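# Push office chair through door into yellow bay

## Task

Move the office chair through the door that swings shut by itself into the next room, and leave it in the yellow-taped bay with all five of its wheels fully within the tape and none touching it. The door must be closed again before the scene is ended. One or both robots may do the work. At the end the robots must have released the chair and backed away from it, the chair must stay in the bay without any robot holding it, and no robot may have fallen or be left leaning.

## Robot and tools

Robots. Two identical Hello Robot Stretch 3 units, r1 and r2. Each has a two-wheel differential base (0.33 m long, 0.34 m wide, passive omni wheel at the rear), a lift on a mast, and a single telescoping arm that reaches out to the robot's RIGHT side, ending in a wrist (yaw, pitch, roll) and a two-finger gripper. The base cannot strafe; to move the gripper forward you drive the base. A spin in place pivots about the point midway between the drive wheels, 0.05 m behind the front edge; with the arm in and wrist folded the swept radius is 0.28 m.

Frames. Base frame: origin on the floor between the drive wheels, x forward, y left, z up. hand_pose is reported in it, at the fingertip contact point. Odometry frame is the base frame at scene start; base_odometry counts wheel rotation only, so slip shows as travel. Heading and turns are positive to the left (counter-clockwise seen from above), heading in -3.142 to 3.142. Each robot reports in its own frames, so only pictures, lidar_m and the depth grids tell where the two robots are relative to each other.

execute_actions. Argument actions is a list holding one action (or empty, which only returns state and pictures). The action is an object keyed by robot name, "r1" and/or "r2". Under each: "base" with exactly one of translate_m (relative drive from the current spot, metres, -1 to 1, positive forward) or rotate_rad (relative spin, radians, -3.2 to 3.2, positive left); "joints" with absolute targets by name: lift_m 0 to 1.1 (arm height), arm_m 0 to 0.52 (extension), wrist_yaw_rad -1.345 to 4.42 (0 along the arm, positive toward the front, 3.0 folded over the base), wrist_pitch_rad -1.57 to 0.451 (0 level, negative tips down), wrist_roll_rad -2.911 to 2.911, gripper_m -0.089 to 0.179 (larger is wider; actual gap is 0.007 to 0.025 m less), head_pan_rad -3.953 to 1.73 (0 forward, positive left, -1.57 along the arm), head_tilt_rad -1.53 to 0.419 (negative down); and optional "contact_limits" {"arm_m": effort percent 1 to 100}, which halts the arm with contact_stop at that effort. All motions start together; none runs past 15 s. cameras lists which pictures to return (r1_head_camera, r1_nav_camera, r1_wrist_camera, r2_head_camera, r2_nav_camera, r2_wrist_camera, or "all"; omitted or null gives all, [] none). Any unknown key or out-of-range number rejects the whole call. An omitted joint or base may keep pushing toward its previous target. If a result reports a stop, later motion calls in that same reply are skipped.

wait: seconds 0 to 10; nothing new is commanded. zoom_image: camera plus region [x0, y0, x1, y1] in pixels of that camera's latest full picture, at most 504 by 504. finished_scene: pass the scene number; irreversible, call only once the chair sits in the bay, the door is shut, and the robots are clear.

Speed. Base reaches 0.30 m/s and 1.9 rad/s only when stowed (lift_m under 0.30, arm_m under 0.03, wrist_yaw_rad over 2.54); otherwise 0.10 m/s and 0.63 rad/s. The same drive command can differ between robots by up to 2.5 cm per metre, which matters if both hold the chair.

Result lines. base_status and joint_status: done (for the base, wheels turned the full amount even if slipping), off_target (stopped short and may still push), contact_stop, time_out, torque_fault (target dropped; a stopped arm or lift goes slack). on_its_own covers uncommanded parts; "held at" is a target, not the position. motor_effort is percent of maximum, positive toward larger values, bracket = peak; it is biased and noisy; positive wheel effort pushes forward. lidar_m: 12 distances from the base origin, 30-degree sectors starting straight ahead and going counter-clockwise (4th left, 7th behind, 10th right), scan plane 0.17 m high, range 0.15 to 12 m, "-" means nothing; own parts may hide sectors 5, 6, 9, 10. wrist_depth_mm (45 to 1000) and head_depth_mm (280 to 4000, sideways image) are 7x7 median-depth grids from the top left. base_tilt in degrees, forward and right positive, with a fixed offset of up to about 4 degrees. Camera intrinsics and T_world_to_cam are given per camera relative to the carrying robot's base frame.

Gripping. Close below the object's width to grip; open at least 0.02 above the touching value to let go. Readings do not confirm a hold.

Wrist safety. Fold or unfold (yaw to 3.0) only with lift_m 0.32 to 0.95, pitch -0.4, roll near 0; once folded lift may go down to 0.25. With yaw below -0.4 keep pitch at -0.5 or lower.

Avoid. Robots pressing on each other: once bases touch, any further drive presses hard and can end the run; no line reports robot contact. Arm pushes on unyielding things with the gripper above about 0.45 m, repeated pushes after a contact_stop, driving while hooked on something fixed, and reversing into furniture all risk tipping. If tilted, undo the last move in small steps, free the gripper, and drop lift_m to about 0.2. Base, wrist and head have no contact stop; long hard pushing makes a wrist servo go limp for 10 s. Drops, slams, hard hits and heavy pushes are penalised; shorter robot motion time is better.

Each tool is called as name(argument=value, ...), one argument or row to a line, values as JSON.

## Session

execute_actions(
  actions=[],
)

Scene clock: 0.00 s.
r1.base_odometry: x=+0.000 y=+0.000 heading=+0.000 (m, m, rad; r1's odometry frame)
r1.turned_by_wheels: +0.000 (rad since the last result)
r1.turned_by_imu: +0.000 (rad since the last result)
r1.base_tilt: forward=+0.5 right=-1.7 (deg)
r1.lidar_m: 1.10 2.35 2.58 3.98 4.11 2.52 3.49 1.64 0.81 0.66 0.65 0.71
r1.head_depth_mm: 891 890 885 881 879 878 873 / 1051 1046 1042 1036 1033 1031 1026 / 1277 1269 1262 1264 1255 1249 1242 / 1546 1621 1612 1601 1593 1591 1578 / 1684 2161 2232 2224 2186 2166 2071 / 1685 2305 2342 2310 2301 2283 2217 / 1691 2203 2227 2216 2186 2182 2142
r1.base_status: not commanded
r1.joint_positions: lift_m=+0.533 arm_m=+0.001 wrist_yaw_rad=+2.878 wrist_pitch_rad=-0.394 wrist_roll_rad=+0.011 gripper_m=+0.037 head_pan_rad=+0.010 head_tilt_rad=-0.017
r1.joint_status: not commanded
r1.motor_effort: left_wheel=+0 right_wheel=+0 lift_m=+33 arm_m=+0 wrist_yaw_rad=-1 wrist_pitch_rad=+8 wrist_roll_rad=+0 gripper_m=+0 head_pan_rad=+1 head_tilt_rad=+3 (%)
r1.hand_pose: x=+0.0381 y=+0.0731 z=+0.5512 quat_wxyz=(+0.229, +0.709, +0.045, +0.666) (m; r1's base frame)
r1.wrist_depth_mm: - - - - - - - / - - - - - - - / - - - - - - - / - - - - - - - / 945 - - 977 994 - - / 792 - - 827 853 851 841 / 696 - 704 710 708 725 729
r2.base_odometry: x=+0.000 y=+0.000 heading=+0.000 (m, m, rad; r2's odometry frame)
r2.turned_by_wheels: +0.000 (rad since the last result)
r2.turned_by_imu: +0.000 (rad since the last result)
r2.base_tilt: forward=+0.2 right=+0.0 (deg)
r2.lidar_m: 1.92 2.65 2.65 2.54 4.17 1.32 2.51 2.13 2.13 1.97 1.68 1.68
r2.head_depth_mm: 1657 1683 1702 1719 1733 1765 1791 / 1796 1809 1826 1854 1873 1912 1919 / 1937 1957 1982 2012 2057 2059 2039 / 2064 2126 2169 2200 2224 2262 2189 / 2216 2351 2390 2408 2460 2502 2200 / 2213 2590 2675 2699 2747 2771 2209 / 2212 2812 2849 2884 2911 2849 2233
r2.base_status: not commanded
r2.joint_positions: lift_m=+0.575 arm_m=-0.002 wrist_yaw_rad=+3.105 wrist_pitch_rad=-0.585 wrist_roll_rad=-0.005 gripper_m=+0.037 head_pan_rad=-0.020 head_tilt_rad=-0.023
r2.joint_status: not commanded
r2.motor_effort: left_wheel=+0 right_wheel=-1 lift_m=+20 arm_m=+0 wrist_yaw_rad=+0 wrist_pitch_rad=+5 wrist_roll_rad=+0 gripper_m=+0 head_pan_rad=+1 head_tilt_rad=+2 (%)
r2.hand_pose: x=-0.0139 y=+0.0568 z=+0.5518 quat_wxyz=(+0.216, +0.679, +0.192, +0.675) (m; r2's base frame)
r2.wrist_depth_mm: - - - - - - - / - - - - - - - / - - - - - - - / - - - - - - - / 846 853 815 832 878 847 841 / 737 732 - 742 751 749 748 / 653 652 659 673 651 668 666
pictures: r1_head_camera (sideways: a quarter turn clockwise sets it upright), r1_nav_camera (sideways: a quarter turn counterclockwise sets it upright), r1_wrist_camera, r2_head_camera (sideways: a quarter turn clockwise sets it upright), r2_nav_camera (sideways: a quarter turn counterclockwise sets it upright), r2_wrist_camera
Images, in order (width x height): r1_head_camera 896x504, r1_nav_camera 672x504, r1_wrist_camera 644x364, r2_head_camera 896x504, r2_nav_camera 672x504, r2_wrist_camera 644x364.

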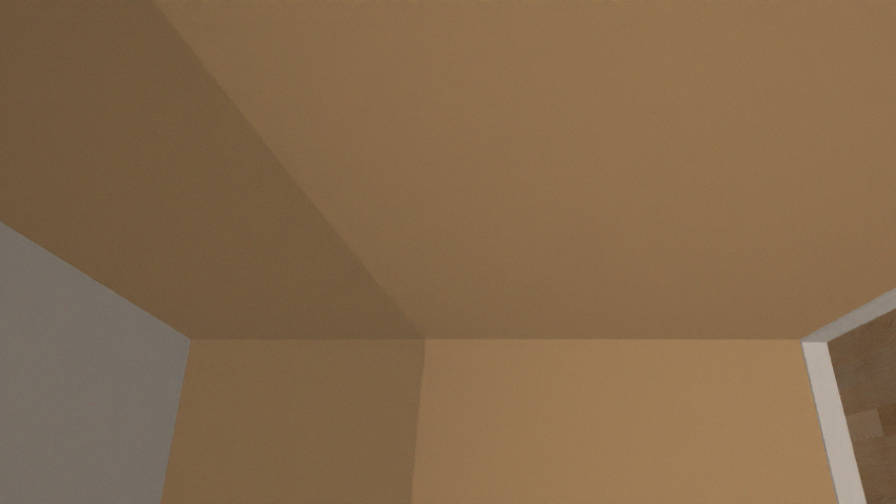

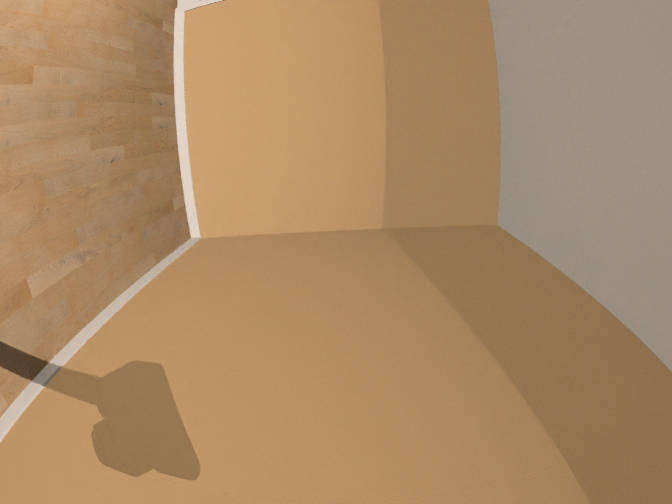

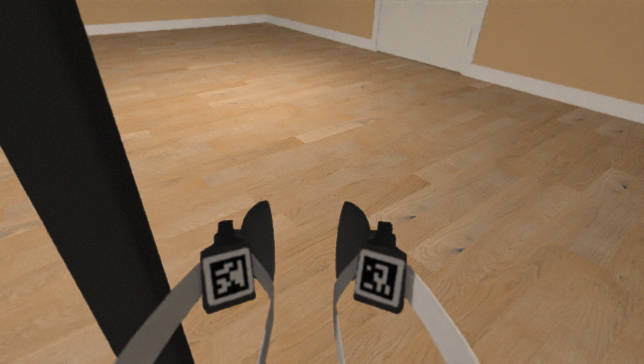

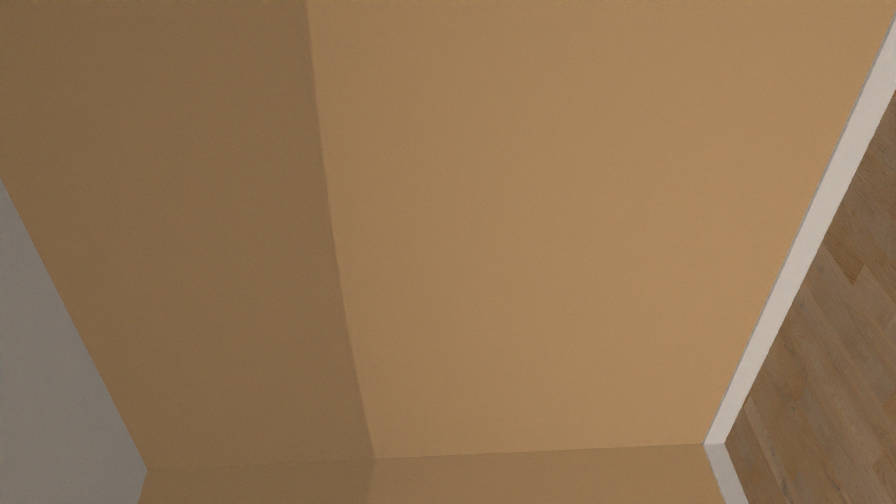

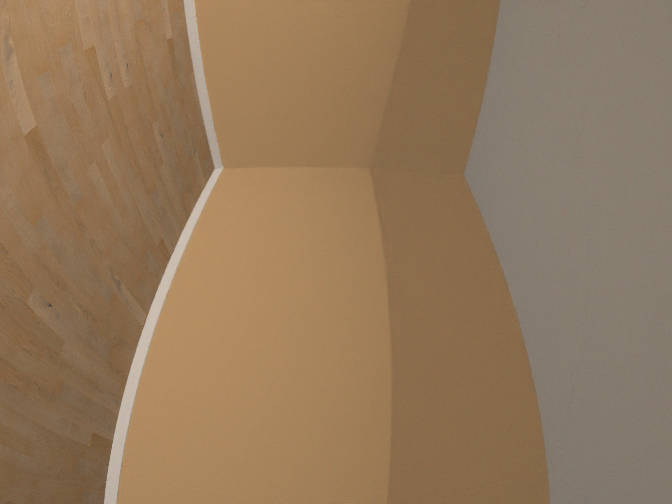

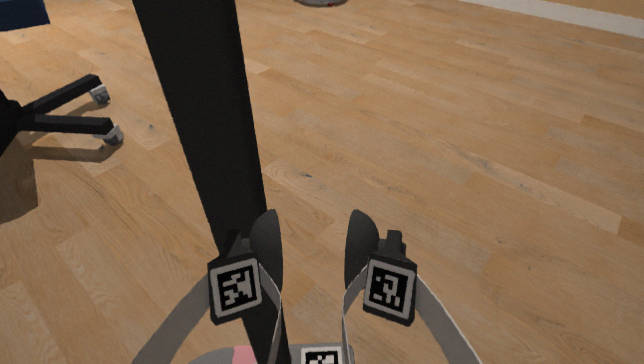

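execute_actions(
  actions=[
    {"r1":{"joints":{"lift_m":0.27,"head_pan_rad":1.7,"head_tilt_rad":-0.4}},"r2":{"joints":{"lift_m":0.27,"head_pan_rad":-3.6,"head_tilt_rad":-0.4}}},
  ],
  cameras=["r1_nav_camera","r2_nav_camera","r1_head_camera","r2_head_camera"],
)

Scene clock: 5.23 s.
r1.base_odometry: x=+0.000 y=+0.000 heading=+0.000 (m, m, rad; r1's odometry frame)
r1.turned_by_wheels: +0.000 (rad since the last result)
r1.turned_by_imu: -0.001 (rad since the last result)
r1.base_tilt: forward=+0.5 right=-1.7 (deg)
r1.lidar_m: 1.10 2.36 2.58 3.99 4.11 2.53 3.46 1.64 0.81 0.66 0.65 0.71
r1.head_depth_mm: 3526 3656 3741 3683 2474 1809 1423 / 3921 - - 3985 2500 1820 1425 / 3875 - - - 2471 1803 1421 / 3728 4000 - - 2504 1805 1416 / 3661 3837 - 3991 2502 1802 1422 / 3549 3736 3947 3954 2482 1803 1417 / 3425 3668 3839 3960 2469 1872 -
r1.base_status: not commanded
r1.joint_positions: lift_m=+0.270 arm_m=+0.001 wrist_yaw_rad=+2.878 wrist_pitch_rad=-0.395 wrist_roll_rad=+0.011 gripper_m=+0.037 head_pan_rad=+1.693 head_tilt_rad=-0.395
r1.joint_status: all done
r1.motor_effort: left_wheel=+0(1) right_wheel=+0(0) lift_m=+30(28) arm_m=+0(0) wrist_yaw_rad=+0(0) wrist_pitch_rad=+8(8) wrist_roll_rad=+0(0) gripper_m=-1(1) head_pan_rad=+3(29) head_tilt_rad=-3(32) (%)
r1.hand_pose: x=+0.0381 y=+0.0730 z=+0.2881 quat_wxyz=(+0.229, +0.709, +0.045, +0.665) (m; r1's base frame)
r1.wrist_depth_mm: - - - - - - - / - - - - - - - / - 937 962 948 983 - - / - 716 720 728 736 766 750 / 555 577 629 589 616 607 610 / 482 - - 498 522 505 509 / 443 - - 430 430 431 440
r2.base_odometry: x=+0.000 y=+0.000 heading=+0.000 (m, m, rad; r2's odometry frame)
r2.turned_by_wheels: +0.000 (rad since the last result)
r2.turned_by_imu: +0.001 (rad since the last result)
r2.base_tilt: forward=+0.2 right=+0.1 (deg)
r2.lidar_m: 1.91 2.65 2.65 2.54 4.17 1.32 2.51 2.13 2.13 1.97 1.68 1.68
r2.head_depth_mm: 3486 3726 1489 1565 1425 1585 1410 / 3585 3789 3957 1708 1432 1599 1425 / 3643 3901 - 3153 1494 1743 1425 / 3761 - - 3159 2241 1752 1421 / 3907 - - 3194 2283 1756 1434 / 3923 - - 3213 2283 1758 1435 / 3444 3556 3603 3212 2271 1770 1434
r2.base_status: not commanded
r2.joint_positions: lift_m=+0.270 arm_m=-0.002 wrist_yaw_rad=+3.105 wrist_pitch_rad=-0.586 wrist_roll_rad=-0.005 gripper_m=+0.037 head_pan_rad=-3.593 head_tilt_rad=-0.395
r2.joint_status: all done
r2.motor_effort: left_wheel=+0(0) right_wheel=+0(0) lift_m=+13(19) arm_m=+0(0) wrist_yaw_rad=+1(1) wrist_pitch_rad=+5(5) wrist_roll_rad=+0(0) gripper_m=+0(1) head_pan_rad=-5(59) head_tilt_rad=-2(26) (%)
r2.hand_pose: x=-0.0139 y=+0.0568 z=+0.2473 quat_wxyz=(+0.216, +0.679, +0.192, +0.675) (m; r2's base frame)
r2.wrist_depth_mm: 955 - - - - - - / 813 801 815 815 798 795 822 / 647 664 - 671 669 661 667 / 547 558 549 554 563 552 549 / 470 - - - 487 478 478 / - - - - 431 413 417 / - - - - 369 370 369
pictures: r1_head_camera (sideways: a quarter turn clockwise sets it upright), r1_nav_camera (sideways: a quarter turn counterclockwise sets it upright), r2_head_camera (sideways: a quarter turn clockwise sets it upright), r2_nav_camera (sideways: a quarter turn counterclockwise sets it upright)
camera_calibration (this result's frames):
r1_head_camera: T_world_to_cam=[[0.0358525, -0.336808, -0.94089, 1.2375], [-0.9963, -0.0856375, -0.00730845, 0.0202348], [-0.078114, 0.937671, -0.338632, 0.399069], [0, 0, 0, 1]] pos_world=[0.00696515, 0.0443389, 1.29964]
r1_nav_camera: T_world_to_cam=[[-0.00664187, 0.421112, 0.906984, -1.13993], [0.990221, 0.129164, -0.0527193, 0.105193], [-0.13935, 0.897764, -0.417852, 0.500754], [0, 0, 0, 1]] pos_world=[-0.0419553, 0.0168929, 1.24869]
r2_head_camera: T_world_to_cam=[[0.370022, -0.227831, -0.900653, 1.19349], [-0.487545, -0.872857, 0.0204984, -0.0183915], [-0.790812, 0.431524, -0.434054, 0.531384], [0, 0, 0, 1]] pos_world=[-0.0303588, 0.0265559, 1.30595]
r2_nav_camera: T_world_to_cam=[[-0.367422, 0.160668, 0.916071, -1.15263], [0.454247, 0.890496, 0.026009, 0.0162282], [-0.811579, 0.425679, -0.400171, 0.483743], [0, 0, 0, 1]] pos_world=[-0.0382769, -0.0351798, 1.24905]
Images, in order (width x height): r1_head_camera 896x504, r1_nav_camera 672x504, r2_head_camera 896x504, r2_nav_camera 672x504.

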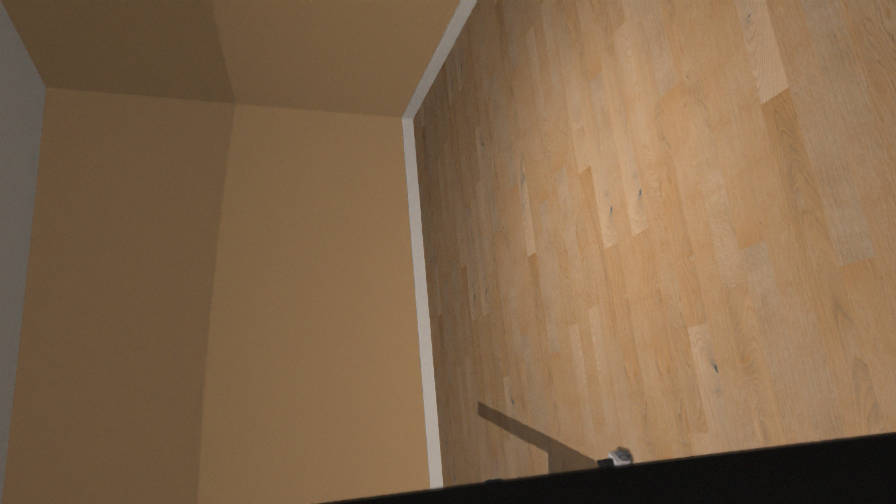

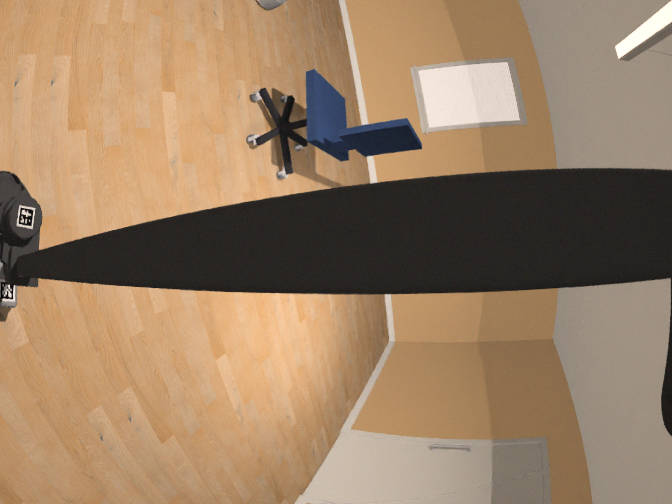

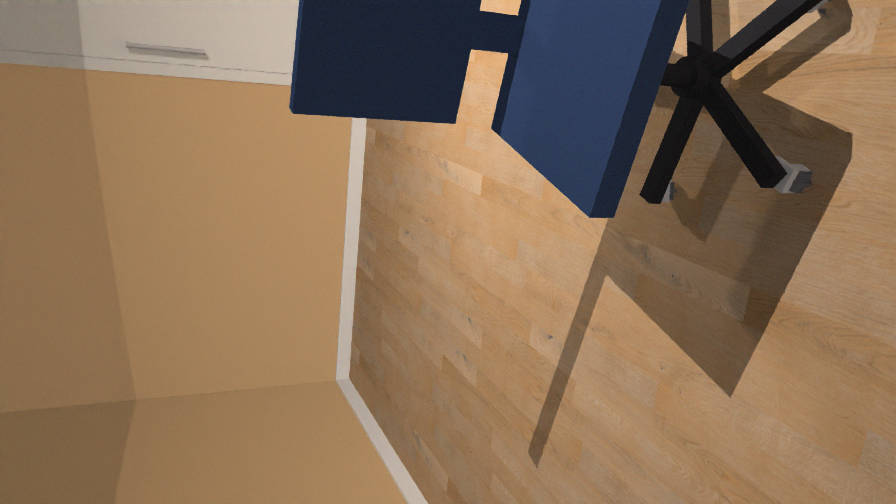

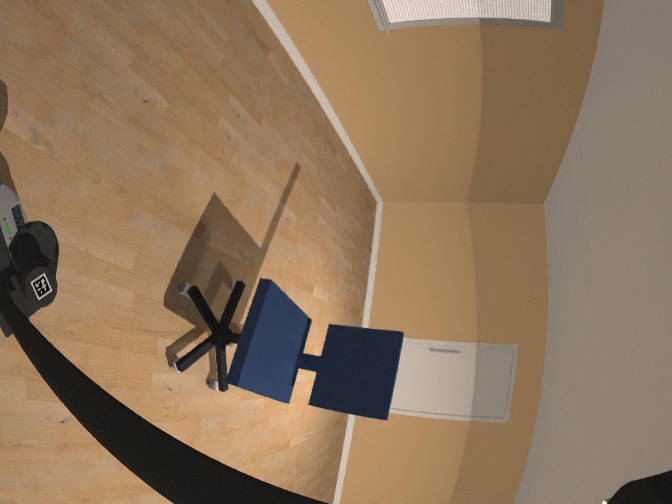

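execute_actions(
  actions=[
    {"r1":{"joints":{"head_pan_rad":1.05,"head_tilt_rad":-0.2}},"r2":{"joints":{"head_pan_rad":-3.9,"head_tilt_rad":-0.4}}},
  ],
  cameras=["r1_head_camera","r2_head_camera"],
)

Scene clock: 14.53 s.
r1.base_odometry: x=+0.000 y=+0.000 heading=+0.000 (m, m, rad; r1's odometry frame)
r1.turned_by_wheels: +0.000 (rad since the last result)
r1.turned_by_imu: +0.000 (rad since the last result)
r1.base_tilt: forward=+0.4 right=-1.7 (deg)
r1.lidar_m: 1.10 2.36 2.57 4.00 4.12 2.52 3.50 1.65 0.81 0.66 0.65 0.71
r1.head_depth_mm: 2157 2214 2265 2322 2393 2346 1719 / 2302 2390 2438 2477 2595 2336 1716 / 2453 2562 2617 2683 2772 2334 1708 / 2454 2750 2870 2958 3044 2356 1710 / 2438 3027 3113 3211 3235 2343 1714 / 2452 3346 3490 3575 3541 2338 1710 / 2450 3646 3848 - 3692 2339 1708
r1.base_status: not commanded
r1.joint_positions: lift_m=+0.270 arm_m=+0.001 wrist_yaw_rad=+2.878 wrist_pitch_rad=-0.395 wrist_roll_rad=+0.011 gripper_m=+0.037 head_pan_rad=+1.057 head_tilt_rad=-0.212
r1.joint_status: all done
r1.motor_effort: left_wheel=+0(0) right_wheel=+0(0) lift_m=+30(30) arm_m=+0(0) wrist_yaw_rad=-1(0) wrist_pitch_rad=+8(8) wrist_roll_rad=+0(0) gripper_m=+0(0) head_pan_rad=-1(23) head_tilt_rad=+7(28) (%)
r1.hand_pose: x=+0.0381 y=+0.0730 z=+0.2881 quat_wxyz=(+0.229, +0.709, +0.045, +0.665) (m; r1's base frame)
r1.wrist_depth_mm: - - - - - - - / - - - - - - - / - 915 941 973 982 - - / - 712 720 709 740 751 771 / 550 596 615 587 599 609 631 / 487 - - 503 521 502 516 / 449 - - 427 437 437 437
r2.base_odometry: x=+0.000 y=+0.000 heading=+0.000 (m, m, rad; r2's odometry frame)
r2.turned_by_wheels: +0.000 (rad since the last result)
r2.turned_by_imu: +0.001 (rad since the last result)
r2.base_tilt: forward=+0.3 right=+0.0 (deg)
r2.lidar_m: 1.91 2.65 2.65 2.54 4.16 1.32 2.51 2.13 2.13 1.97 1.68 1.68
r2.head_depth_mm: - - - - - - - / 3580 3879 - - - - - / 3618 3889 1517 1606 1437 1684 1428 / 3584 3858 1550 1650 1439 1637 1425 / 3560 3898 - 2864 1445 1709 1431 / 3590 3863 - 3217 2268 1754 1440 / 3608 3882 - 3215 2262 1766 1442
r2.base_status: not commanded
r2.joint_positions: lift_m=+0.270 arm_m=-0.002 wrist_yaw_rad=+3.105 wrist_pitch_rad=-0.586 wrist_roll_rad=-0.005 gripper_m=+0.037 head_pan_rad=-3.893 head_tilt_rad=-0.395
r2.joint_status: all done
r2.motor_effort: left_wheel=+1(0) right_wheel=-1(0) lift_m=+13(14) arm_m=+0(0) wrist_yaw_rad=+0(0) wrist_pitch_rad=+5(5) wrist_roll_rad=+0(0) gripper_m=+1(1) head_pan_rad=-4(37) head_tilt_rad=-3(3) (%)
r2.hand_pose: x=-0.0139 y=+0.0568 z=+0.2473 quat_wxyz=(+0.216, +0.679, +0.192, +0.675) (m; r2's base frame)
r2.wrist_depth_mm: 961 - - - - - - / 819 805 815 810 828 819 824 / 664 648 - 652 661 682 671 / 551 544 551 554 546 545 562 / 468 - - - 491 478 478 / - - - - 429 420 421 / - - - - 375 372 372
pictures: r1_head_camera (sideways: a quarter turn clockwise sets it upright), r2_head_camera (sideways: a quarter turn clockwise sets it upright)
camera_calibration (this result's frames):
r1_head_camera: T_world_to_cam=[[-0.0839741, -0.137861, -0.986885, 1.29835], [-0.852227, 0.523171, -0.000567516, 0.010581], [0.516388, 0.841003, -0.161422, 0.164795], [0, 0, 0, 1]] pos_world=[0.0329468, 0.0348633, 1.30793]
r2_head_camera: T_world_to_cam=[[0.286202, -0.326974, -0.900654, 1.194], [-0.723642, -0.689871, 0.0204984, -0.0169513], [-0.628037, 0.645884, -0.434054, 0.530391], [0, 0, 0, 1]] pos_world=[-0.0208865, 0.0361413, 1.30595]
Images, in order (width x height): r1_head_camera 896x504, r2_head_camera 896x504.

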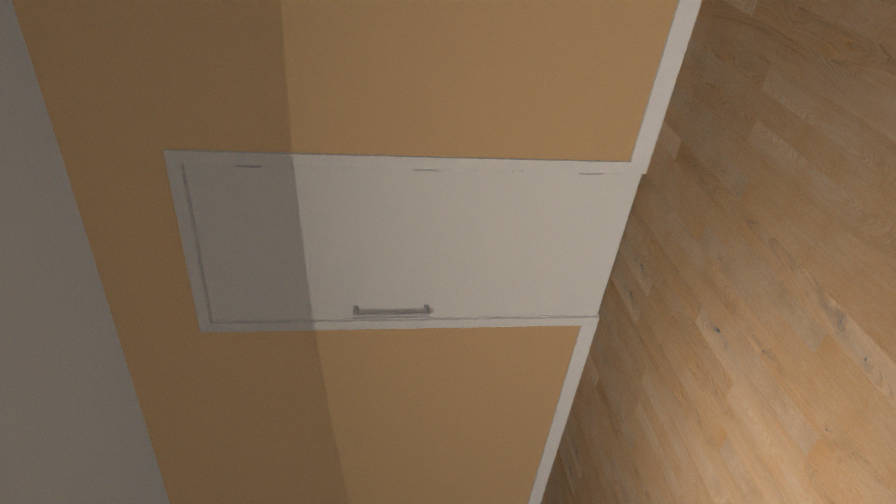

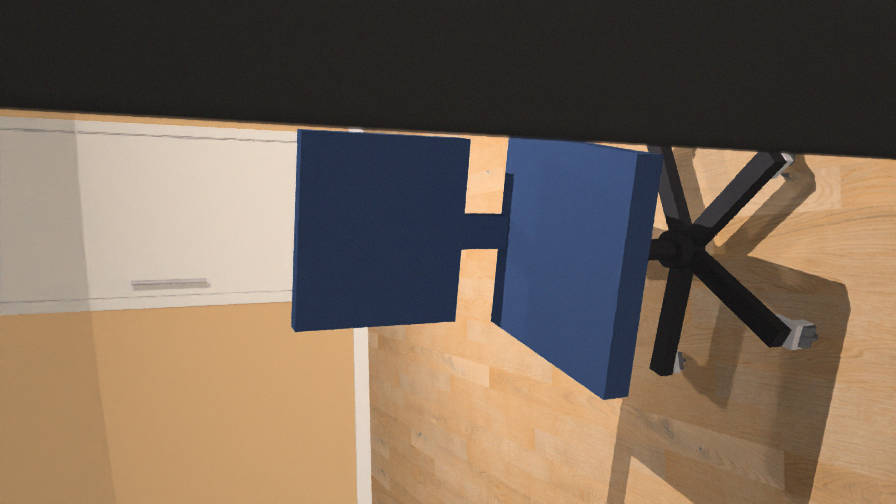

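execute_actions(
  actions=[
    {"r1":{"base":{"rotate_rad":1.394},"joints":{"head_pan_rad":-0.5,"head_tilt_rad":-0.3}},"r2":{"base":{"translate_m":-0.12},"joints":{"head_pan_rad":0,"head_tilt_rad":-0.6}}},
  ],
  cameras=[],
)

execute_actions(
  actions=[
    {"r1":{"base":{"translate_m":1.0}},"r2":{"base":{"rotate_rad":2.278}}},
  ],
  cameras=["r2_head_camera","r2_nav_camera"],
)

Scene clock: 77.17 s.
r1.base_odometry: x=+0.000 y=+0.000 heading=+1.394 (m, m, rad; r1's odometry frame)
r1.turned_by_wheels: +1.394 (rad since the last result)
r1.turned_by_imu: +1.401 (rad since the last result)
r1.base_tilt: forward=+0.5 right=-1.6 (deg)
r1.lidar_m: 3.21 2.00 2.01 3.61 2.90 0.96 0.68 0.65 0.67 0.90 2.26 2.43
r1.head_depth_mm: 2006 2097 2192 2289 2376 2060 1568 / 2110 2199 2301 2392 2520 2047 1565 / 2242 2312 2443 2530 2634 2048 1557 / 2354 2453 2582 2714 2781 2047 1556 / 2480 2624 2722 2911 2959 2055 1553 / 2654 2765 2930 3111 3003 2038 1561 / 2777 2965 3144 3313 3023 2043 1553
r1.base_status: done
r1.joint_positions: lift_m=+0.270 arm_m=+0.001 wrist_yaw_rad=+2.878 wrist_pitch_rad=-0.395 wrist_roll_rad=+0.011 gripper_m=+0.037 head_pan_rad=-0.493 head_tilt_rad=-0.297
r1.joint_status: all done
r1.motor_effort: left_wheel=-4(15) right_wheel=+2(6) lift_m=+30(31) arm_m=+0(0) wrist_yaw_rad=+0(0) wrist_pitch_rad=+8(8) wrist_roll_rad=+0(0) gripper_m=+1(1) head_pan_rad=-2(24) head_tilt_rad=-2(14) (%)
r1.hand_pose: x=+0.0381 y=+0.0730 z=+0.2881 quat_wxyz=(+0.229, +0.709, +0.045, +0.665) (m; r1's base frame)
r1.wrist_depth_mm: - - - - - - - / - - - - - - - / - 907 957 976 987 992 - / - 714 721 729 737 759 747 / 557 582 605 587 605 608 620 / 482 - - 495 518 503 512 / 437 - - 421 432 435 438
r2.base_odometry: x=-0.120 y=+0.000 heading=+0.000 (m, m, rad; r2's odometry frame)
r2.turned_by_wheels: +0.000 (rad since the last result)
r2.turned_by_imu: +0.001 (rad since the last result)
r2.base_tilt: forward=+0.2 right=+0.1 (deg)
r2.lidar_m: 2.01 2.73 2.73 2.65 1.24 4.07 2.41 2.05 2.04 2.08 1.77 1.77
r2.head_depth_mm: 1642 1768 1943 2070 1768 1465 1253 / 1758 1899 2105 2190 1763 1470 1255 / 1896 2076 2256 2218 1763 1467 1254 / 2033 2250 2521 2230 1766 1465 1256 / 2197 2473 2696 2233 1770 1467 1260 / 2423 2740 2884 2220 1778 1466 1260 / 2658 2929 2977 2214 1771 1474 1262
r2.base_status: done
r2.joint_positions: lift_m=+0.270 arm_m=-0.002 wrist_yaw_rad=+3.105 wrist_pitch_rad=-0.586 wrist_roll_rad=-0.005 gripper_m=+0.037 head_pan_rad=-0.007 head_tilt_rad=-0.594
r2.joint_status: all done
r2.motor_effort: left_wheel=+1(7) right_wheel=+1(6) lift_m=+13(14) arm_m=+0(0) wrist_yaw_rad=+0(0) wrist_pitch_rad=+5(5) wrist_roll_rad=+0(0) gripper_m=-1(1) head_pan_rad=+5(55) head_tilt_rad=-4(19) (%)
r2.hand_pose: x=-0.0139 y=+0.0568 z=+0.2473 quat_wxyz=(+0.216, +0.679, +0.192, +0.675) (m; r2's base frame)
r2.wrist_depth_mm: 944 - - - - - - / 809 807 812 795 811 836 811 / 654 641 - 666 659 663 668 / 548 544 551 550 551 556 559 / 474 - - - 489 473 477 / - - - - 431 417 419 / - - - - 373 372 373
pictures: none
No camera images: the call's "cameras" was empty. Leave "cameras" out to get every camera's image.

Scene clock: 82.27 s.
r1.base_odometry: x=+0.176 y=+0.984 heading=+1.394 (m, m, rad; r1's odometry frame)
r1.turned_by_wheels: +0.000 (rad since the last result)
r1.turned_by_imu: +0.000 (rad since the last result)
r1.base_tilt: forward=+0.4 right=-1.8 (deg)
r1.lidar_m: 2.51 3.24 1.47 2.50 3.99 2.20 1.57 1.50 1.55 1.92 1.83 1.87
r1.head_depth_mm: 1556 1613 1679 1748 1825 1876 1565 / 1633 1700 1772 1842 1939 1969 1557 / 1715 1791 1865 1978 2062 2056 1561 / 1817 1891 1991 2106 2195 2043 1546 / 1907 2006 2092 2208 2334 2041 1554 / 2026 2125 2264 2390 2511 2049 1562 / 2172 2278 2423 2566 2678 2034 1558
r1.base_status: done
r1.joint_positions: lift_m=+0.270 arm_m=+0.001 wrist_yaw_rad=+2.878 wrist_pitch_rad=-0.395 wrist_roll_rad=+0.011 gripper_m=+0.037 head_pan_rad=-0.493 head_tilt_rad=-0.297
r1.joint_status: not commanded
r1.motor_effort: left_wheel=-4(12) right_wheel=+1(7) lift_m=+30(31) arm_m=+0(0) wrist_yaw_rad=+1(0) wrist_pitch_rad=+8(8) wrist_roll_rad=+0(0) gripper_m=+0(0) head_pan_rad=-1(1) head_tilt_rad=-1(1) (%)
r1.hand_pose: x=+0.0380 y=+0.0729 z=+0.2880 quat_wxyz=(+0.229, +0.709, +0.045, +0.665) (m; r1's base frame)
r1.wrist_depth_mm: - - - - - - - / - - - - - - - / - 944 923 949 981 964 - / - 709 724 740 728 727 755 / 553 589 607 597 592 606 598 / 484 - - 498 526 512 509 / 446 - - 426 425 440 439
r2.base_odometry: x=-0.120 y=+0.000 heading=+2.278 (m, m, rad; r2's odometry frame)
r2.turned_by_wheels: +2.278 (rad since the last result)
r2.turned_by_imu: +2.292 (rad since the last result)
r2.base_tilt: forward=+0.2 right=+0.1 (deg)
r2.lidar_m: 1.23 3.35 2.21 2.04 2.07 1.91 1.77 1.78 2.24 2.73 2.75 2.39
r2.head_depth_mm: 3705 - 2800 2204 1758 1460 1252 / 3738 3900 2975 2197 1765 1468 1256 / 3655 3810 2700 2052 1705 1468 1256 / 3580 1373 1517 1417 1618 1471 1252 / 3510 1387 1532 1411 1640 1464 1255 / 3432 1447 2694 1419 1686 1453 1263 / 3413 3718 2978 2224 1773 1468 1256
r2.base_status: done
r2.joint_positions: lift_m=+0.270 arm_m=-0.002 wrist_yaw_rad=+3.105 wrist_pitch_rad=-0.586 wrist_roll_rad=-0.005 gripper_m=+0.037 head_pan_rad=-0.007 head_tilt_rad=-0.594
r2.joint_status: not commanded
r2.motor_effort: left_wheel=-3(8) right_wheel=+2(11) lift_m=+14(14) arm_m=+0(0) wrist_yaw_rad=+0(0) wrist_pitch_rad=+5(5) wrist_roll_rad=+0(0) gripper_m=+1(0) head_pan_rad=+4(5) head_tilt_rad=-3(4) (%)
r2.hand_pose: x=-0.0139 y=+0.0567 z=+0.2473 quat_wxyz=(+0.216, +0.679, +0.192, +0.675) (m; r2's base frame)
r2.wrist_depth_mm: - - - - - - - / 790 812 826 818 827 819 835 / 649 656 - 664 655 646 669 / 548 549 549 557 551 544 553 / 474 - - - 490 479 479 / - - - - 432 416 419 / - - - - 372 370 374
pictures: r2_head_camera (sideways: a quarter turn clockwise sets it upright), r2_nav_camera (sideways: a quarter turn counterclockwise sets it upright)
camera_calibration (this result's frames):
r2_head_camera: T_world_to_cam=[[-0.601004, 0.0478572, -0.797812, 1.0653], [0.0679516, 0.997651, 0.00865571, -0.00635843], [0.796352, -0.0490105, -0.602844, 0.741314], [0, 0, 0, 1]] pos_world=[0.0503371, -0.00830685, 1.29686]
r2_nav_camera: T_world_to_cam=[[0.573447, 0.0116425, 0.81916, -1.03197], [-0.0218806, -0.999325, 0.0295204, 0.0145683], [0.81895, -0.0348521, -0.572805, 0.698421], [0, 0, 0, 1]] pos_world=[0.0201289, 0.0509146, 1.24498]
Images, in order (width x height): r2_head_camera 896x504, r2_nav_camera 672x504.

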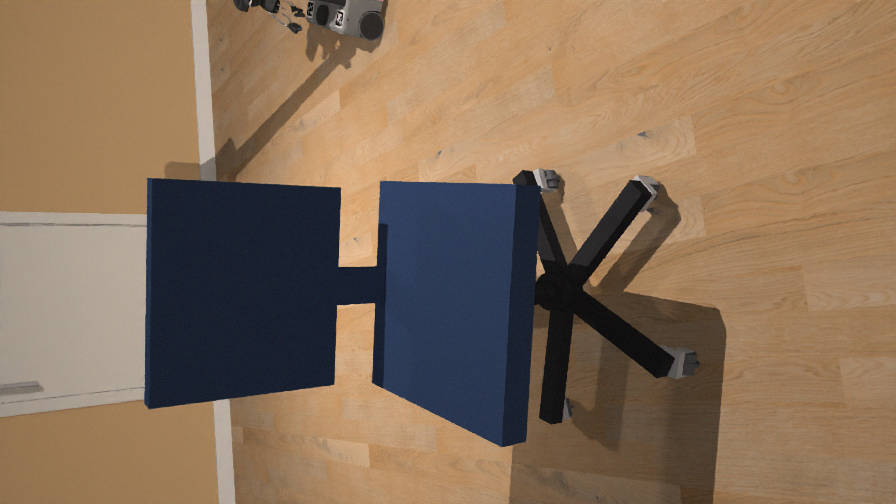

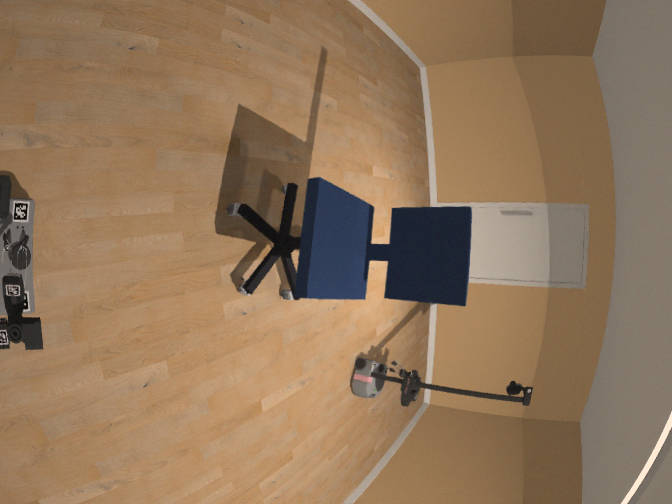

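execute_actions(
  actions=[
    {"r1":{"base":{"translate_m":1.0},"joints":{"head_pan_rad":-0.9}},"r2":{"base":{"translate_m":0.9},"joints":{"head_tilt_rad":-1.1}}},
  ],
  cameras=["r2_head_camera","r1_head_camera"],
)

Scene clock: 92.47 s.
r1.base_odometry: x=+0.352 y=+1.969 heading=+1.394 (m, m, rad; r1's odometry frame)
r1.turned_by_wheels: +0.000 (rad since the last result)
r1.turned_by_imu: +0.000 (rad since the last result)
r1.base_tilt: forward=+0.4 right=-1.7 (deg)
r1.lidar_m: 1.79 2.41 2.48 3.31 4.52 3.44 2.46 2.35 1.91 1.35 1.30 1.34
r1.head_depth_mm: 1102 1152 1205 1264 1330 1399 1460 / 1115 1161 1217 1275 1346 1422 1479 / 1121 1167 1231 1292 1359 1439 1497 / 1132 1181 1238 1298 1381 1447 1506 / 1142 1194 1250 1315 1382 1469 1512 / 1147 1204 1256 1319 1397 1470 1524 / 1150 1204 1266 1342 1414 1498 1553
r1.base_status: done
r1.joint_positions: lift_m=+0.270 arm_m=+0.001 wrist_yaw_rad=+2.878 wrist_pitch_rad=-0.395 wrist_roll_rad=+0.011 gripper_m=+0.037 head_pan_rad=-0.893 head_tilt_rad=-0.297
r1.joint_status: all done
r1.motor_effort: left_wheel=-4(12) right_wheel=+1(6) lift_m=+31(30) arm_m=+0(0) wrist_yaw_rad=+0(0) wrist_pitch_rad=+8(8) wrist_roll_rad=+0(0) gripper_m=+0(0) head_pan_rad=-2(17) head_tilt_rad=-2(0) (%)
r1.hand_pose: x=+0.0380 y=+0.0729 z=+0.2880 quat_wxyz=(+0.229, +0.709, +0.045, +0.665) (m; r1's base frame)
r1.wrist_depth_mm: - - - - - - - / - - - - - - - / - 937 943 927 946 968 - / - 703 720 716 737 735 767 / 560 587 605 600 600 615 613 / 480 - - 501 524 501 514 / 443 - - 425 441 435 444
r2.base_odometry: x=-0.705 y=+0.684 heading=+2.278 (m, m, rad; r2's odometry frame)
r2.turned_by_wheels: +0.000 (rad since the last result)
r2.turned_by_imu: +0.007 (rad since the last result)
r2.base_tilt: forward=+0.3 right=+0.1 (deg)
r2.lidar_m: 0.34 3.23 2.33 2.15 2.18 2.76 2.66 2.69 2.83 2.62 2.65 3.34
r2.head_depth_mm: 553 1738 1562 1420 1308 1204 1122 / 530 640 1516 1382 1288 1193 1113 / 536 649 823 894 822 778 - / 541 657 841 895 821 774 - / 548 667 850 893 820 782 - / 555 677 938 891 818 780 1110 / 560 684 962 890 817 793 1116
r2.base_status: done
r2.joint_positions: lift_m=+0.270 arm_m=-0.002 wrist_yaw_rad=+3.105 wrist_pitch_rad=-0.586 wrist_roll_rad=-0.005 gripper_m=+0.037 head_pan_rad=-0.007 head_tilt_rad=-1.087
r2.joint_status: all done
r2.motor_effort: left_wheel=-2(8) right_wheel=+2(9) lift_m=+13(14) arm_m=+0(0) wrist_yaw_rad=+0(0) wrist_pitch_rad=+5(5) wrist_roll_rad=+0(0) gripper_m=-1(1) head_pan_rad=+4(6) head_tilt_rad=-7(36) (%)
r2.hand_pose: x=-0.0139 y=+0.0567 z=+0.2473 quat_wxyz=(+0.216, +0.679, +0.192, +0.675) (m; r2's base frame)
r2.wrist_depth_mm: - - - - - - - / 816 809 817 827 832 842 846 / 646 655 - 656 650 670 631 / 539 550 555 550 557 551 448 / 476 - - - 359 344 466 / - - - - 417 343 307 / - - - - 368 371 364
pictures: r1_head_camera (sideways: a quarter turn clockwise sets it upright), r2_head_camera (sideways: a quarter turn clockwise sets it upright)
camera_calibration (this result's frames):
r1_head_camera: T_world_to_cam=[[-0.149655, 0.194484, -0.969422, 1.2759], [0.801432, 0.598074, -0.00373742, 0.00462024], [0.579059, -0.777486, -0.245371, 0.273681], [0, 0, 0, 1]] pos_world=[0.0287654, -0.0381222, 1.30406]
r2_head_camera: T_world_to_cam=[[-0.907297, 0.0497644, -0.417536, 0.571697], [0.0645117, 0.99769, -0.0212719, 0.0326208], [0.415513, -0.0462358, -0.908411, 1.14096], [0, 0, 0, 1]] pos_world=[0.0425121, -0.00824255, 1.27586]
Images, in order (width x height): r1_head_camera 896x504, r2_head_camera 896x504.

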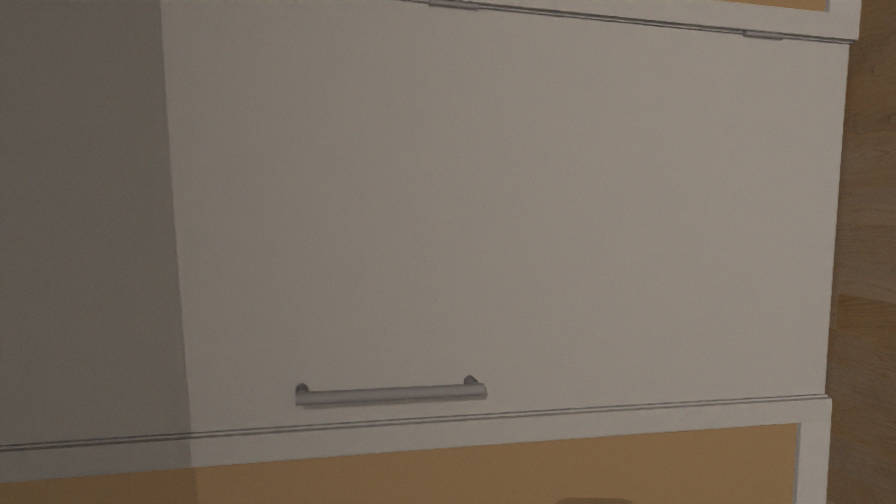

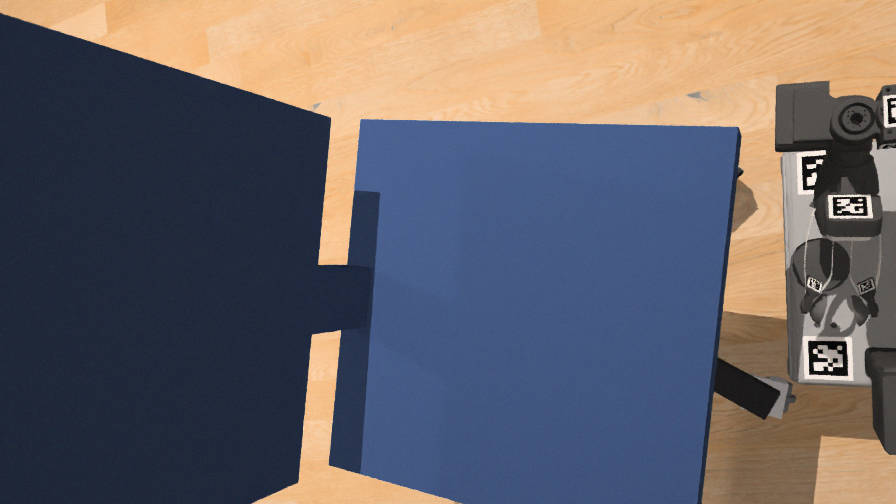

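execute_actions(
  actions=[
    {"r1":{"base":{"rotate_rad":-0.075},"joints":{"lift_m":0.36}},"r2":{"base":{"rotate_rad":0.05},"joints":{"head_tilt_rad":-0.8}}},
  ],
  cameras=[],
)

execute_actions(
  actions=[
    {"r1":{"base":{"translate_m":0.71},"joints":{"lift_m":0.87,"wrist_yaw_rad":0.26,"gripper_m":0.12,"head_pan_rad":-1.5,"head_tilt_rad":-0.45}},"r2":{"base":{"translate_m":0.5}}},
  ],
  cameras=["r2_nav_camera","r2_head_camera"],
)

Scene clock: 107.83 s.
r1.base_odometry: x=+0.352 y=+1.969 heading=+1.319 (m, m, rad; r1's odometry frame)
r1.turned_by_wheels: -0.075 (rad since the last result)
r1.turned_by_imu: -0.076 (rad since the last result)
r1.base_tilt: forward=+0.6 right=-1.7 (deg)
r1.lidar_m: 1.68 2.41 2.44 3.12 4.50 3.73 2.52 2.35 2.08 1.40 1.30 1.32
r1.head_depth_mm: 1124 1169 1232 1290 1365 1441 1507 / 1126 1177 1234 1296 1366 1444 1505 / 1129 1177 1238 1296 1366 1446 1506 / 1124 1182 1234 1297 1366 1443 1510 / 1123 1180 1231 1290 1367 1450 1505 / 1128 1182 1240 1297 1366 1450 1500 / 1129 1178 1228 1287 1366 1439 1509
r1.base_status: done
r1.joint_positions: lift_m=+0.360 arm_m=+0.001 wrist_yaw_rad=+2.878 wrist_pitch_rad=-0.395 wrist_roll_rad=+0.011 gripper_m=+0.037 head_pan_rad=-0.893 head_tilt_rad=-0.297
r1.joint_status: all done
r1.motor_effort: left_wheel=+3(10) right_wheel=-2(3) lift_m=+36(38) arm_m=+0(0) wrist_yaw_rad=+0(1) wrist_pitch_rad=+8(8) wrist_roll_rad=+0(0) gripper_m=+0(1) head_pan_rad=-1(1) head_tilt_rad=-1(2) (%)
r1.hand_pose: x=+0.0380 y=+0.0729 z=+0.3777 quat_wxyz=(+0.229, +0.709, +0.045, +0.665) (m; r1's base frame)
r1.wrist_depth_mm: - - - - - - - / - - - - - - - / - - - - - - - / - 861 852 909 929 929 939 / 693 724 734 711 737 744 772 / 592 - - 604 628 617 621 / 513 - 531 523 531 543 544
r2.base_odometry: x=-0.705 y=+0.684 heading=+2.328 (m, m, rad; r2's odometry frame)
r2.turned_by_wheels: +0.050 (rad since the last result)
r2.turned_by_imu: +0.051 (rad since the last result)
r2.base_tilt: forward=+0.2 right=+0.1 (deg)
r2.lidar_m: 0.34 3.25 2.28 2.15 2.19 2.81 2.65 2.72 2.77 2.62 2.67 3.38
r2.head_depth_mm: 2995 2624 602 1693 1486 1300 1159 / 2951 2596 600 715 925 843 748 / 2849 2512 610 732 923 825 735 / 2832 1818 623 748 905 825 733 / 2904 2634 634 765 925 827 733 / 2860 2599 647 783 942 825 734 / 2832 2586 660 1624 1483 826 735
r2.base_status: done
r2.joint_positions: lift_m=+0.270 arm_m=-0.002 wrist_yaw_rad=+3.105 wrist_pitch_rad=-0.586 wrist_roll_rad=-0.005 gripper_m=+0.037 head_pan_rad=-0.007 head_tilt_rad=-0.804
r2.joint_status: all done
r2.motor_effort: left_wheel=-2(9) right_wheel=+2(8) lift_m=+14(14) arm_m=+0(0) wrist_yaw_rad=+0(0) wrist_pitch_rad=+5(5) wrist_roll_rad=+0(0) gripper_m=-2(1) head_pan_rad=+4(5) head_tilt_rad=+1(22) (%)
r2.hand_pose: x=-0.0139 y=+0.0567 z=+0.2473 quat_wxyz=(+0.216, +0.679, +0.192, +0.675) (m; r2's base frame)
r2.wrist_depth_mm: - - - - - - - / 812 827 801 821 819 824 827 / 664 649 - 663 658 660 667 / 549 552 551 553 562 560 513 / 473 - - - 360 356 462 / - - - - 401 331 302 / - - - - 372 372 357
pictures: none
No camera images: the call's "cameras" was empty. Leave "cameras" out to get every camera's image.

Scene clock: 116.17 s.
r1.base_odometry: x=+0.529 y=+2.656 heading=+1.319 (m, m, rad; r1's odometry frame)
r1.turned_by_wheels: +0.000 (rad since the last result)
r1.turned_by_imu: +0.000 (rad since the last result)
r1.base_tilt: forward=+0.4 right=-1.7 (deg)
r1.lidar_m: 1.14 1.83 1.86 2.37 1.53 1.78 3.13 2.92 1.41 0.95 0.88 0.90
r1.head_depth_mm: 1097 1203 1337 1497 1697 1727 1365 / 1023 1110 1212 1338 1492 1616 1372 / 946 1021 1110 1213 1339 1497 1365 / 883 942 1023 1105 1212 1340 1425 / 826 881 947 1021 1109 1218 1293 / 775 823 881 949 1025 1110 1199 / 730 775 823 880 948 1019 1104
r1.base_status: done
r1.joint_positions: lift_m=+0.870 arm_m=+0.001 wrist_yaw_rad=+0.262 wrist_pitch_rad=-0.395 wrist_roll_rad=+0.011 gripper_m=+0.120 head_pan_rad=-1.493 head_tilt_rad=-0.444
r1.joint_status: all done
r1.motor_effort: left_wheel=+3(11) right_wheel=-2(2) lift_m=+37(33) arm_m=+0(0) wrist_yaw_rad=-2(3) wrist_pitch_rad=+8(8) wrist_roll_rad=+0(0) gripper_m=+1(81) head_pan_rad=-1(23) head_tilt_rad=-4(21) (%)
r1.hand_pose: x=+0.0373 y=-0.3659 z=+0.8877 quat_wxyz=(+0.702, +0.228, -0.673, -0.049) (m; r1's base frame)
r1.wrist_depth_mm: 524 568 626 673 742 836 940 / 554 595 668 743 834 925 - / 586 627 711 803 931 - - / 633 697 756 885 - - - / 684 742 860 - - - - / 722 - 930 - - - - / 789 954 - - - - -
r2.base_odometry: x=-1.048 y=+1.048 heading=+2.328 (m, m, rad; r2's odometry frame)
r2.turned_by_wheels: +0.000 (rad since the last result)
r2.turned_by_imu: -0.005 (rad since the last result)
r2.base_tilt: forward=+0.2 right=+0.0 (deg)
r2.lidar_m: 1.80 0.25 2.32 2.19 2.23 2.90 3.15 3.22 2.75 2.58 2.63 2.85
r2.head_depth_mm: 2518 2645 2077 1732 1495 1306 1159 / 2495 2617 2081 1741 1495 1308 1158 / 2447 2593 2092 1734 1490 1304 748 / 2440 2627 2087 1700 1468 827 736 / 2425 2614 543 633 780 830 737 / 2404 2582 528 601 734 828 736 / 2378 2520 511 572 692 813 735
r2.base_status: done
r2.joint_positions: lift_m=+0.270 arm_m=-0.001 wrist_yaw_rad=+3.102 wrist_pitch_rad=-0.587 wrist_roll_rad=-0.005 gripper_m=+0.037 head_pan_rad=-0.006 head_tilt_rad=-0.800
r2.joint_status: not commanded
r2.motor_effort: left_wheel=+8(43) right_wheel=+8(58) lift_m=+15(14) arm_m=-1(1) wrist_yaw_rad=+3(10) wrist_pitch_rad=+5(5) wrist_roll_rad=+0(0) gripper_m=-2(1) head_pan_rad=+4(4) head_tilt_rad=+0(2) (%)
r2.hand_pose: x=-0.0133 y=+0.0565 z=+0.2471 quat_wxyz=(+0.218, +0.679, +0.192, +0.675) (m; r2's base frame)
r2.wrist_depth_mm: - - - - - - - / 809 817 813 806 828 840 850 / 659 661 668 657 577 663 612 / 544 557 - 550 551 419 261 / 475 - - - 353 331 292 / - - - - 406 341 300 / - - - - 373 322 313
pictures: r2_head_camera (sideways: a quarter turn clockwise sets it upright), r2_nav_camera (sideways: a quarter turn counterclockwise sets it upright)
camera_calibration (this result's frames):
r2_head_camera: T_world_to_cam=[[-0.752055, 0.0482774, -0.65733, 0.883137], [0.0675847, 0.997705, -0.00404795, 0.0101832], [0.655626, -0.0474698, -0.753592, 0.938246], [0, 0, 0, 1]] pos_world=[0.0483406, -0.00825705, 1.28761]
r2_nav_camera: T_world_to_cam=[[0.729428, 0.0111683, 0.683967, -0.856715], [-0.0146551, -0.999382, 0.0319478, 0.0113723], [0.683901, -0.0333272, -0.728813, 0.902174], [0, 0, 0, 1]] pos_world=[0.00808076, 0.0510003, 1.24312]
Images, in order (width x height): r2_head_camera 896x504, r2_nav_camera 672x504.

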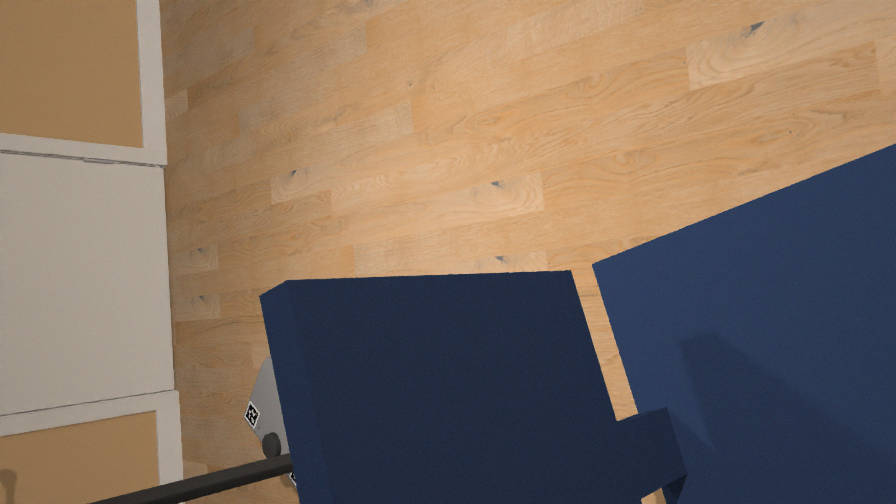

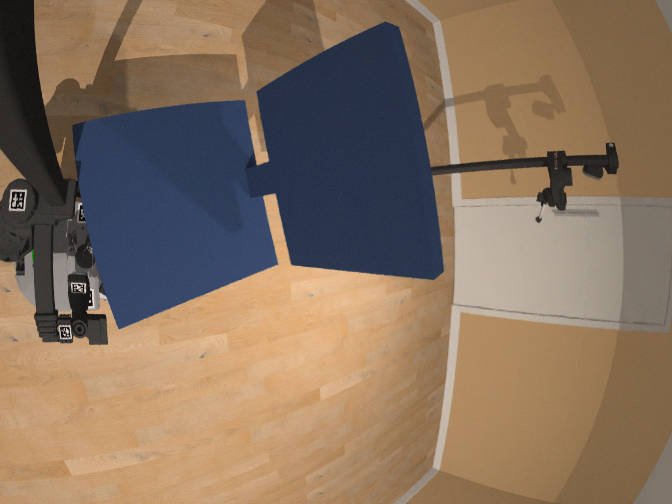

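execute_actions(
  actions=[
    {"r1":{"base":{"rotate_rad":0.37},"joints":{"wrist_pitch_rad":0,"arm_m":0.3}},"r2":{"base":{"translate_m":-0.6},"joints":{"head_pan_rad":0.15,"head_tilt_rad":-0.8}}},
  ],
  cameras=["r2_head_camera","r1_head_camera","r1_wrist_camera"],
)

Scene clock: 150.07 s.
r1.base_odometry: x=+0.529 y=+2.656 heading=+1.689 (m, m, rad; r1's odometry frame)
r1.turned_by_wheels: +0.370 (rad since the last result)
r1.turned_by_imu: +0.372 (rad since the last result)
r1.base_tilt: forward=+0.6 right=-1.6 (deg)
r1.lidar_m: 1.78 1.84 2.14 3.71 4.92 3.37 2.92 1.78 1.02 0.87 0.89 1.02
r1.head_depth_mm: 799 867 935 1025 1113 - 1335 / 782 841 910 992 - 1223 1316 / 764 818 887 956 - 1180 1286 / 745 792 852 923 1027 1130 1260 / 724 770 829 896 987 1081 1200 / 708 756 815 881 962 1054 1164 / 696 741 795 857 933 1017 1125
r1.base_status: done
r1.joint_positions: lift_m=+0.870 arm_m=+0.300 wrist_yaw_rad=+0.261 wrist_pitch_rad=-0.024 wrist_roll_rad=+0.011 gripper_m=+0.120 head_pan_rad=-1.493 head_tilt_rad=-0.445
r1.joint_status: all done
r1.motor_effort: left_wheel=-5(11) right_wheel=+2(4) lift_m=+37(37) arm_m=+5(6) wrist_yaw_rad=-1(2) wrist_pitch_rad=+14(17) wrist_roll_rad=+0(0) gripper_m=+0(0) head_pan_rad=-1(2) head_tilt_rad=-2(4) (%)
r1.hand_pose: x=+0.0444 y=-0.6916 z=+0.9783 quat_wxyz=(+0.699, +0.101, -0.703, +0.083) (m; r1's base frame)
r1.wrist_depth_mm: 330 335 329 336 341 345 345 / 341 343 338 349 349 355 360 / 348 356 346 359 364 371 370 / 362 365 358 373 377 382 379 / 377 378 369 387 389 394 396 / 388 - 387 402 403 409 410 / 399 406 400 409 415 424 431
r2.base_odometry: x=-0.636 y=+0.612 heading=+2.328 (m, m, rad; r2's odometry frame)
r2.turned_by_wheels: +0.000 (rad since the last result)
r2.turned_by_imu: -0.002 (rad since the last result)
r2.base_tilt: forward=+0.2 right=+0.0 (deg)
r2.lidar_m: 0.82 3.32 2.28 2.14 2.18 2.71 2.56 2.60 2.80 2.62 2.68 3.47
r2.head_depth_mm: 2946 2612 2094 1743 1495 1298 1158 / 2937 2600 2091 1730 1469 1301 1160 / 987 1136 2082 1105 1313 1306 1162 / 951 1073 1254 1102 1367 1305 1157 / 935 1048 1221 1108 1007 1260 1159 / 931 1023 1222 1101 1009 1308 1158 / 918 1069 2035 1746 1492 1298 1158
r2.base_status: done
r2.joint_positions: lift_m=+0.270 arm_m=-0.001 wrist_yaw_rad=+3.102 wrist_pitch_rad=-0.587 wrist_roll_rad=-0.005 gripper_m=+0.037 head_pan_rad=+0.143 head_tilt_rad=-0.800
r2.joint_status: all done
r2.motor_effort: left_wheel=+0(11) right_wheel=+0(6) lift_m=+15(14) arm_m=-1(2) wrist_yaw_rad=+1(2) wrist_pitch_rad=+5(5) wrist_roll_rad=+0(0) gripper_m=+0(0) head_pan_rad=+5(22) head_tilt_rad=-1(1) (%)
r2.hand_pose: x=-0.0133 y=+0.0565 z=+0.2471 quat_wxyz=(+0.218, +0.679, +0.192, +0.675) (m; r2's base frame)
r2.wrist_depth_mm: - - - - - - - / 828 812 807 821 838 817 837 / 657 642 664 664 664 665 653 / 547 548 - 549 550 549 560 / 473 - - - 500 477 476 / - - - - 424 417 421 / - - - - 375 373 377
pictures: r1_head_camera (sideways: a quarter turn clockwise sets it upright), r1_wrist_camera, r2_head_camera (sideways: a quarter turn clockwise sets it upright)
camera_calibration (this result's frames):
r1_head_camera: T_world_to_cam=[[-0.0244922, 0.38437, -0.922854, 1.21433], [0.999085, 0.0417982, -0.00910629, 0.010403], [0.0350735, -0.922232, -0.385042, 0.458776], [0, 0, 0, 1]] pos_world=[0.00325729, -0.0440895, 1.29739]
r1_wrist_camera: T_world_to_cam=[[-0.970257, -0.24017, 0.0303372, -0.159208], [-0.0773849, 0.188972, -0.978929, 1.12075], [0.229376, -0.95216, -0.201937, -0.303742], [0, 0, 0, 1]] pos_world=[0.00192791, -0.539239, 1.04063]
r2_head_camera: T_world_to_cam=[[-0.750882, -0.0639804, -0.65733, 0.88313], [-0.0813801, 0.996675, -0.00404793, 0.0110919], [0.655403, 0.0504541, -0.753592, 0.938247], [0, 0, 0, 1]] pos_world=[0.0490985, -0.00189035, 1.28761]
Images, in order (width x height): r1_head_camera 896x504, r1_wrist_camera 644x364, r2_head_camera 896x504.

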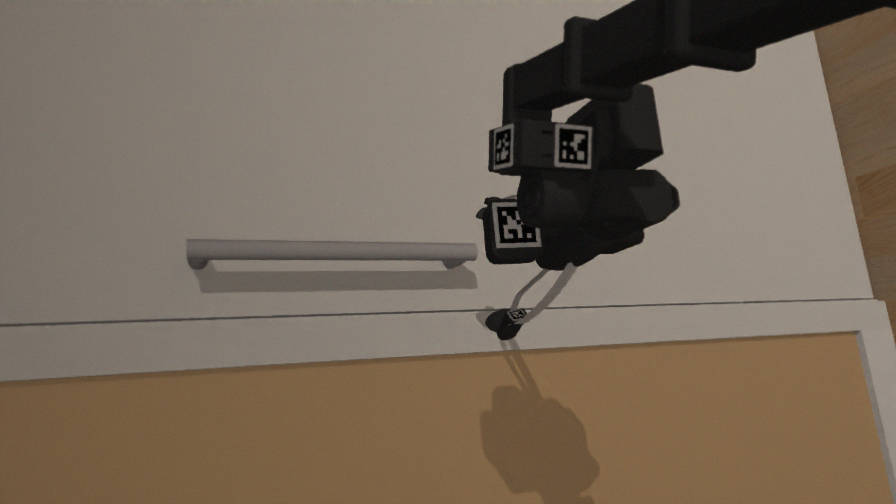

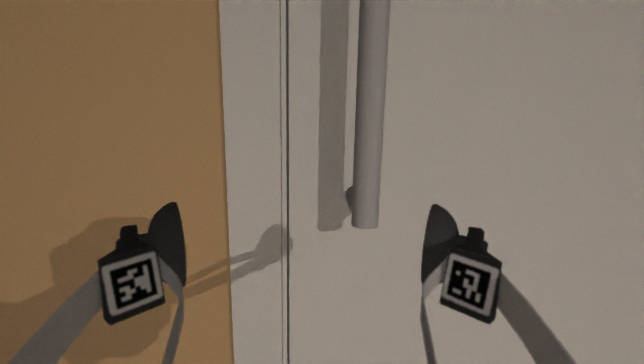

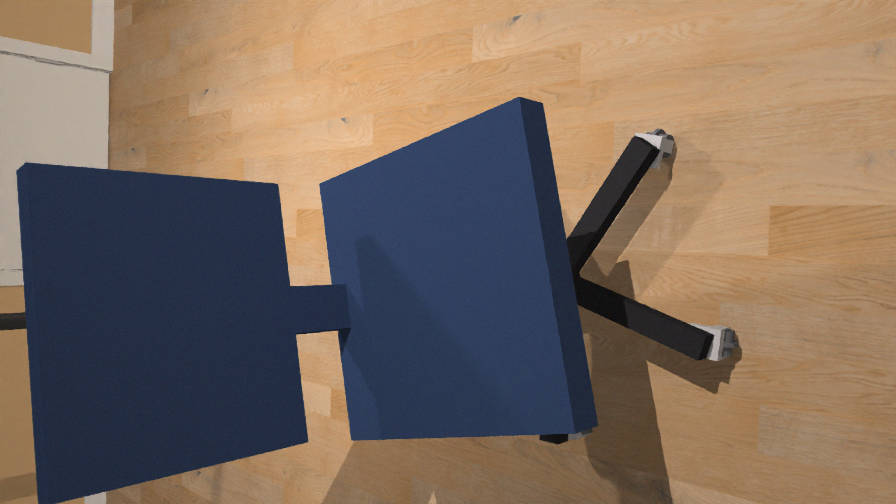

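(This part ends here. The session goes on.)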